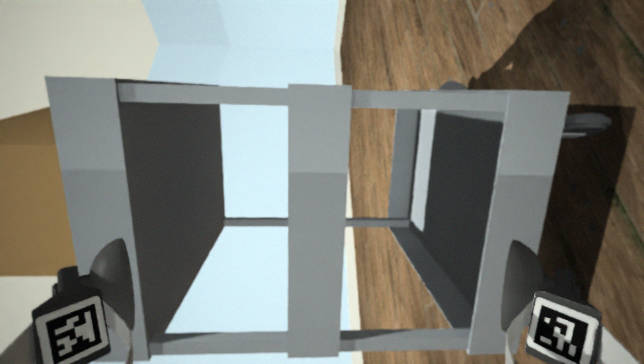

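execute_actions(actions=[{"r2":{"base":{"rotate_rad":0.15}}}], cameras=[])

execute_actions(actions=[{"r2":{"base":{"translate_m":0.42}}}], cameras=[])

execute_actions(actions=[{"r2":{"joints":{"gripper_m":0.03}}}], cameras=["r2_wrist_camera"])

execute_actions(actions=[{"r2":{"base":{"rotate_rad":-0.5},"joints":{"head_tilt_rad":-1.3}}}], cameras=["r2_nav_camera","r2_wrist_camera"])

Scene clock: 154.93 s.
r1.base_odometry: x=-1.357 y=+1.633 heading=-1.219 (m, m, rad; r1's odometry frame)
r1.turned_by_wheels: +0.000 (rad since the last result)
r1.turned_by_imu: +0.001 (rad since the last result)
r1.base_tilt: forward=+0.9 right=-2.4 (deg)
r1.lidar_m: - - 0.15 0.19 1.22 1.27 2.85 1.31 1.22 1.47 3.68 -
r1.head_depth_mm: - - - - - 1148 1077 / - - - - - 1133 - / - - - - - 507 - / - - - - - 760 - / - - - - - 615 - / - - - - - 1121 - / - - - - - 1122 1090
r1.base_status: not commanded
r1.joint_positions: lift_m=+0.320 arm_m=+0.001 wrist_yaw_rad=+3.400 wrist_pitch_rad=-0.375 wrist_roll_rad=-0.016 gripper_m=+0.037 head_pan_rad=-0.004 head_tilt_rad=-1.195
r1.joint_status: not commanded
r1.motor_effort: left_wheel=+5(5) right_wheel=-1(1) lift_m=+21(21) arm_m=+0(0) wrist_yaw_rad=+0(0) wrist_pitch_rad=+9(9) wrist_roll_rad=+1(0) gripper_m=+0(0) head_pan_rad=+2(2) head_tilt_rad=-2(2) (%)
r1.hand_pose: x=-0.0799 y=+0.0761 z=+0.3424 quat_wxyz=(+0.040, +0.666, +0.221, +0.711) (m; r1's base frame)
r1.wrist_depth_mm: - - - - - 332 176 / - - - - - 316 172 / - - - - 870 306 168 / 868 864 846 830 758 293 164 / 690 691 694 672 614 280 161 / 576 565 583 551 514 270 158 / 487 488 - - 487 235 153
r2.base_odometry: x=-1.263 y=-2.288 heading=+1.913 (m, m, rad; r2's odometry frame)
r2.turned_by_wheels: +0.150 (rad since the last result)
r2.turned_by_imu: +0.153 (rad since the last result)
r2.base_tilt: forward=-0.4 right=+0.2 (deg)
r2.lidar_m: 0.60 3.05 1.41 1.68 1.63 1.68 1.76 1.70 1.76 2.42 4.22 0.60
r2.head_depth_mm: 547 601 682 1044 1396 1279 1143 / 555 626 699 1048 1275 1293 1137 / 573 654 725 1047 1320 1266 1124 / 2869 903 743 1068 1347 1263 1129 / 3028 878 785 1116 1401 1256 1127 / 2936 2401 1953 1649 1421 1254 1127 / 2816 2378 1943 1640 1419 1250 1125
r2.base_status: done
r2.joint_positions: lift_m=+0.410 arm_m=+0.000 wrist_yaw_rad=+1.571 wrist_pitch_rad=-0.022 wrist_roll_rad=+1.565 gripper_m=+0.170 head_pan_rad=-0.007 head_tilt_rad=-0.901
r2.joint_status: not commanded
r2.motor_effort: left_wheel=-4(9) right_wheel=+3(6) lift_m=+29(28) arm_m=-3(3) wrist_yaw_rad=-1(0) wrist_pitch_rad=+8(8) wrist_roll_rad=+2(2) gripper_m=+1(1) head_pan_rad=+4(3) head_tilt_rad=+0(0) (%)
r2.hand_pose: x=+0.2343 y=-0.1452 z=+0.5186 quat_wxyz=(+0.010, +0.707, -0.707, -0.006) (m; r2's base frame)
r2.wrist_depth_mm: 409 451 858 430 - 618 556 / 439 526 - 457 - 621 505 / 469 523 - 481 - 619 570 / 513 530 - 519 - 537 596 / - 558 - 561 - 574 597 / - 578 - 598 - 608 573 / - - - - - 951 538
pictures: none
No camera images: the call's "cameras" was empty. Leave "cameras" out to get every camera's image.

Scene clock: 160.07 s.
r1.base_odometry: x=-1.357 y=+1.633 heading=-1.219 (m, m, rad; r1's odometry frame)
r1.turned_by_wheels: +0.000 (rad since the last result)
r1.turned_by_imu: +0.001 (rad since the last result)
r1.base_tilt: forward=+0.9 right=-2.5 (deg)
r1.lidar_m: - - 0.15 0.19 1.23 1.27 2.85 1.16 1.21 1.47 3.70 -
r1.head_depth_mm: - - - - - 1144 1075 / - - - - - 1133 - / - - - - - 507 - / - - - - - 761 - / - - - - - 617 - / - - - - - 1125 - / - - - - - 1125 1086
r1.base_status: not commanded
r1.joint_positions: lift_m=+0.320 arm_m=+0.001 wrist_yaw_rad=+3.400 wrist_pitch_rad=-0.375 wrist_roll_rad=-0.016 gripper_m=+0.037 head_pan_rad=-0.004 head_tilt_rad=-1.195
r1.joint_status: not commanded
r1.motor_effort: left_wheel=+5(5) right_wheel=-1(1) lift_m=+22(22) arm_m=+0(0) wrist_yaw_rad=+0(0) wrist_pitch_rad=+9(9) wrist_roll_rad=+0(0) gripper_m=-1(0) head_pan_rad=+3(3) head_tilt_rad=-2(2) (%)
r1.hand_pose: x=-0.0799 y=+0.0761 z=+0.3424 quat_wxyz=(+0.040, +0.666, +0.221, +0.711) (m; r1's base frame)
r1.wrist_depth_mm: - - - - - 328 176 / - - - - - 320 173 / - - - - 860 304 168 / 874 871 838 848 759 294 165 / 694 677 695 662 611 281 161 / 570 569 577 558 513 269 157 / 481 486 - - 482 234 153
r2.base_odometry: x=-1.404 y=-1.893 heading=+1.913 (m, m, rad; r2's odometry frame)
r2.turned_by_wheels: +0.000 (rad since the last result)
r2.turned_by_imu: +0.002 (rad since the last result)
r2.base_tilt: forward=-0.5 right=+0.2 (deg)
r2.lidar_m: 0.20 0.23 1.29 1.27 1.84 1.90 2.15 2.07 2.15 2.94 0.23 0.20
r2.head_depth_mm: 3170 394 321 291 362 440 741 / 3141 832 338 307 390 460 750 / 2998 837 743 626 482 496 944 / 2878 2411 723 624 542 504 1016 / 2783 2425 1961 610 529 612 1097 / 2667 2368 1947 1649 1422 1229 1123 / 2508 2366 1943 1634 1418 1251 1121
r2.base_status: done
r2.joint_positions: lift_m=+0.410 arm_m=+0.000 wrist_yaw_rad=+1.571 wrist_pitch_rad=-0.059 wrist_roll_rad=+1.568 gripper_m=+0.170 head_pan_rad=-0.007 head_tilt_rad=-0.901
r2.joint_status: not commanded
r2.motor_effort: left_wheel=-5(7) right_wheel=+7(8) lift_m=+29(29) arm_m=-3(3) wrist_yaw_rad=-1(1) wrist_pitch_rad=+20(20) wrist_roll_rad=+1(2) gripper_m=-4(4) head_pan_rad=+3(2) head_tilt_rad=+0(0) (%)
r2.hand_pose: x=+0.2330 y=-0.1452 z=+0.5092 quat_wxyz=(+0.022, +0.707, -0.707, -0.020) (m; r2's base frame)
r2.wrist_depth_mm: 374 463 58 59 61 62 63 / 374 501 61 63 64 66 68 / 376 499 65 67 68 70 73 / 374 536 69 71 73 75 362 / 375 - 74 76 78 81 388 / 345 - 79 82 84 87 390 / - - 86 89 92 95 -
pictures: none
No camera images: the call's "cameras" was empty. Leave "cameras" out to get every camera's image.

Scene clock: 162.23 s.
r1.base_odometry: x=-1.357 y=+1.633 heading=-1.219 (m, m, rad; r1's odometry frame)
r1.turned_by_wheels: +0.000 (rad since the last result)
r1.turned_by_imu: +0.000 (rad since the last result)
r1.base_tilt: forward=+0.8 right=-2.5 (deg)
r1.lidar_m: - - 0.15 0.19 1.23 1.26 2.85 1.16 1.21 1.46 3.69 -
r1.head_depth_mm: - - - - - 1139 1077 / - - - - - 1135 - / - - - - - 507 - / - - - - - 760 - / - - - - - 616 - / - - - - - 1127 - / - - - - - 1128 1095
r1.base_status: not commanded
r1.joint_positions: lift_m=+0.320 arm_m=+0.001 wrist_yaw_rad=+3.400 wrist_pitch_rad=-0.375 wrist_roll_rad=-0.016 gripper_m=+0.037 head_pan_rad=-0.004 head_tilt_rad=-1.195
r1.joint_status: not commanded
r1.motor_effort: left_wheel=+5(5) right_wheel=-1(1) lift_m=+21(21) arm_m=+0(0) wrist_yaw_rad=+0(0) wrist_pitch_rad=+9(9) wrist_roll_rad=+0(0) gripper_m=+0(1) head_pan_rad=+3(3) head_tilt_rad=-1(2) (%)
r1.hand_pose: x=-0.0799 y=+0.0761 z=+0.3424 quat_wxyz=(+0.040, +0.666, +0.221, +0.711) (m; r1's base frame)
r1.wrist_depth_mm: - - - - - 334 176 / - - - - - 319 172 / - - - - 853 305 169 / 853 854 850 837 742 292 164 / 691 670 692 669 613 283 161 / 579 568 582 557 518 268 157 / 490 483 - - 486 234 153
r2.base_odometry: x=-1.404 y=-1.893 heading=+1.913 (m, m, rad; r2's odometry frame)
r2.turned_by_wheels: +0.000 (rad since the last result)
r2.turned_by_imu: +0.000 (rad since the last result)
r2.base_tilt: forward=-0.4 right=+0.3 (deg)
r2.lidar_m: 0.20 0.23 1.29 1.28 1.84 1.90 2.14 2.07 2.15 2.95 0.23 0.20
r2.head_depth_mm: 3183 394 320 291 362 440 740 / 3182 833 338 306 390 465 750 / 3018 836 744 625 482 495 942 / 2874 2399 722 624 541 503 1012 / 2784 2408 1958 610 529 612 1094 / 2690 2382 1943 1651 1420 1239 1121 / 2507 2364 1940 1630 1419 1255 1124
r2.base_status: not commanded
r2.joint_positions: lift_m=+0.410 arm_m=+0.000 wrist_yaw_rad=+1.571 wrist_pitch_rad=-0.092 wrist_roll_rad=+1.569 gripper_m=+0.033 head_pan_rad=-0.007 head_tilt_rad=-0.901
r2.joint_status: all done
r2.motor_effort: left_wheel=-4(4) right_wheel=+6(6) lift_m=+29(29) arm_m=-3(3) wrist_yaw_rad=-1(1) wrist_pitch_rad=+31(33) wrist_roll_rad=+0(1) gripper_m=-54(98) head_pan_rad=+2(3) head_tilt_rad=+0(0) (%)
r2.hand_pose: x=+0.2316 y=-0.1452 z=+0.5009 quat_wxyz=(+0.034, +0.706, -0.706, -0.032) (m; r2's base frame)
r2.wrist_depth_mm: 402 57 59 60 62 64 67 / 400 61 62 64 66 68 348 / 402 65 66 68 70 73 372 / 402 70 70 72 75 78 390 / 402 503 75 77 81 84 389 / 395 79 80 83 87 91 388 / - 87 87 91 95 99 360
pictures: r2_wrist_camera
camera_calibration (this result's frames):
r2_wrist_camera: T_world_to_cam=[[-0.101148, -0.0228345, -0.994609, 0.518272], [-0.120201, 0.992693, -0.0105665, 0.225995], [0.987583, 0.118484, -0.103154, 0.00527961], [0, 0, 0, 1]] pos_world=[0.0743731, -0.213135, 0.51841]
Images, in order (width x height): r2_wrist_camera 644x364.

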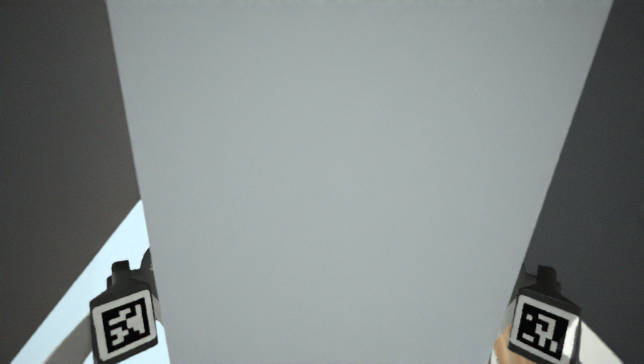

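Scene clock: 164.00 s.
r1.base_odometry: x=-1.357 y=+1.633 heading=-1.219 (m, m, rad; r1's odometry frame)
r1.turned_by_wheels: +0.000 (rad since the last result)
r1.turned_by_imu: +0.000 (rad since the last result)
r1.base_tilt: forward=+0.9 right=-2.5 (deg)
r1.lidar_m: - - 0.15 0.19 1.22 1.27 2.85 1.13 1.14 1.47 3.67 -
r1.head_depth_mm: - - - - - 1144 1076 / - - - - - 1134 - / - - - - - 506 - / - - - - - 758 - / - - - - - 618 - / - - - - - 1126 - / - - - - - 1125 1092
r1.base_status: not commanded
r1.joint_positions: lift_m=+0.320 arm_m=+0.001 wrist_yaw_rad=+3.400 wrist_pitch_rad=-0.375 wrist_roll_rad=-0.016 gripper_m=+0.037 head_pan_rad=-0.004 head_tilt_rad=-1.195
r1.joint_status: not commanded
r1.motor_effort: left_wheel=+5(5) right_wheel=-1(1) lift_m=+22(21) arm_m=+0(0) wrist_yaw_rad=+0(0) wrist_pitch_rad=+9(9) wrist_roll_rad=+1(0) gripper_m=-1(1) head_pan_rad=+3(3) head_tilt_rad=-1(2) (%)
r1.hand_pose: x=-0.0799 y=+0.0761 z=+0.3424 quat_wxyz=(+0.040, +0.666, +0.221, +0.711) (m; r1's base frame)
r1.wrist_depth_mm: - - - - - 332 176 / - - - - - 318 172 / - - - - 867 305 169 / 861 872 836 847 751 292 165 / 677 677 698 667 610 280 161 / 570 571 576 554 510 269 157 / 489 484 - - 482 234 153
r2.base_odometry: x=-1.404 y=-1.893 heading=+1.413 (m, m, rad; r2's odometry frame)
r2.turned_by_wheels: -0.500 (rad since the last result)
r2.turned_by_imu: -0.506 (rad since the last result)
r2.base_tilt: forward=-0.4 right=+0.1 (deg)
r2.lidar_m: 0.15 2.80 2.70 1.27 1.29 1.82 1.91 2.12 2.07 2.16 0.34 0.17
r2.head_depth_mm: - 322 454 1011 1279 1212 1151 / - 314 439 843 1288 - 1134 / - 307 410 510 1260 - 1130 / 306 336 448 506 1246 - 1128 / 478 550 523 496 1230 - - / 592 555 521 492 1252 1204 - / 588 552 533 1322 1248 1196 -
r2.base_status: done
r2.joint_positions: lift_m=+0.410 arm_m=+0.000 wrist_yaw_rad=+1.569 wrist_pitch_rad=-0.076 wrist_roll_rad=+1.589 gripper_m=+0.039 head_pan_rad=-0.006 head_tilt_rad=-1.287
r2.joint_status: all done
r2.on_its_own: gripper_m is held at +0.038, not at your +0.030, by its stall guard, which is still easing
r2.motor_effort: left_wheel=+4(23) right_wheel=-7(27) lift_m=+29(30) arm_m=-1(3) wrist_yaw_rad=+2(39) wrist_pitch_rad=+26(31) wrist_roll_rad=-10(10) gripper_m=-32(54) head_pan_rad=+2(3) head_tilt_rad=-7(35) (%)
r2.hand_pose: x=+0.2323 y=-0.1456 z=+0.5047 quat_wxyz=(+0.021, +0.705, -0.708, -0.034) (m; r2's base frame)
r2.wrist_depth_mm: - - 163 164 - 770 515 / - - 156 158 - 776 376 / 391 - 151 152 158 526 396 / 387 614 145 147 152 564 399 / 386 614 139 142 146 563 398 / 384 562 134 137 141 502 397 / 385 515 130 133 136 - 399
pictures: r2_nav_camera (sideways: a quarter turn counterclockwise sets it upright), r2_wrist_camera
camera_calibration (this result's frames):
r2_nav_camera: T_world_to_cam=[[0.971611, 0.0143381, 0.236149, -0.268835], [0.00614192, -0.999354, 0.0354067, 0.00541609], [0.236504, -0.0329511, -0.971072, 1.22186], [0, 0, 0, 1]] pos_world=[-0.027804, 0.0495287, 1.2498]
r2_wrist_camera: T_world_to_cam=[[-0.0861692, -0.00215299, -0.996278, 0.522482], [-0.115896, 0.99323, 0.00787759, 0.216274], [0.989517, 0.116144, -0.0858354, -0.00449424], [0, 0, 0, 1]] pos_world=[0.0745343, -0.213163, 0.518448]
Images, in order (width x height): r2_nav_camera 672x504, r2_wrist_camera 644x364.

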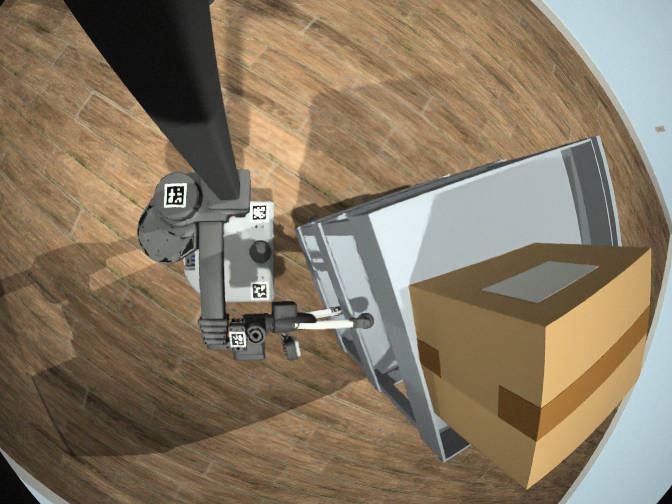

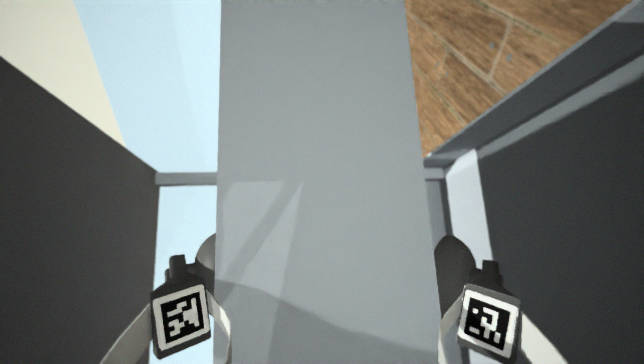

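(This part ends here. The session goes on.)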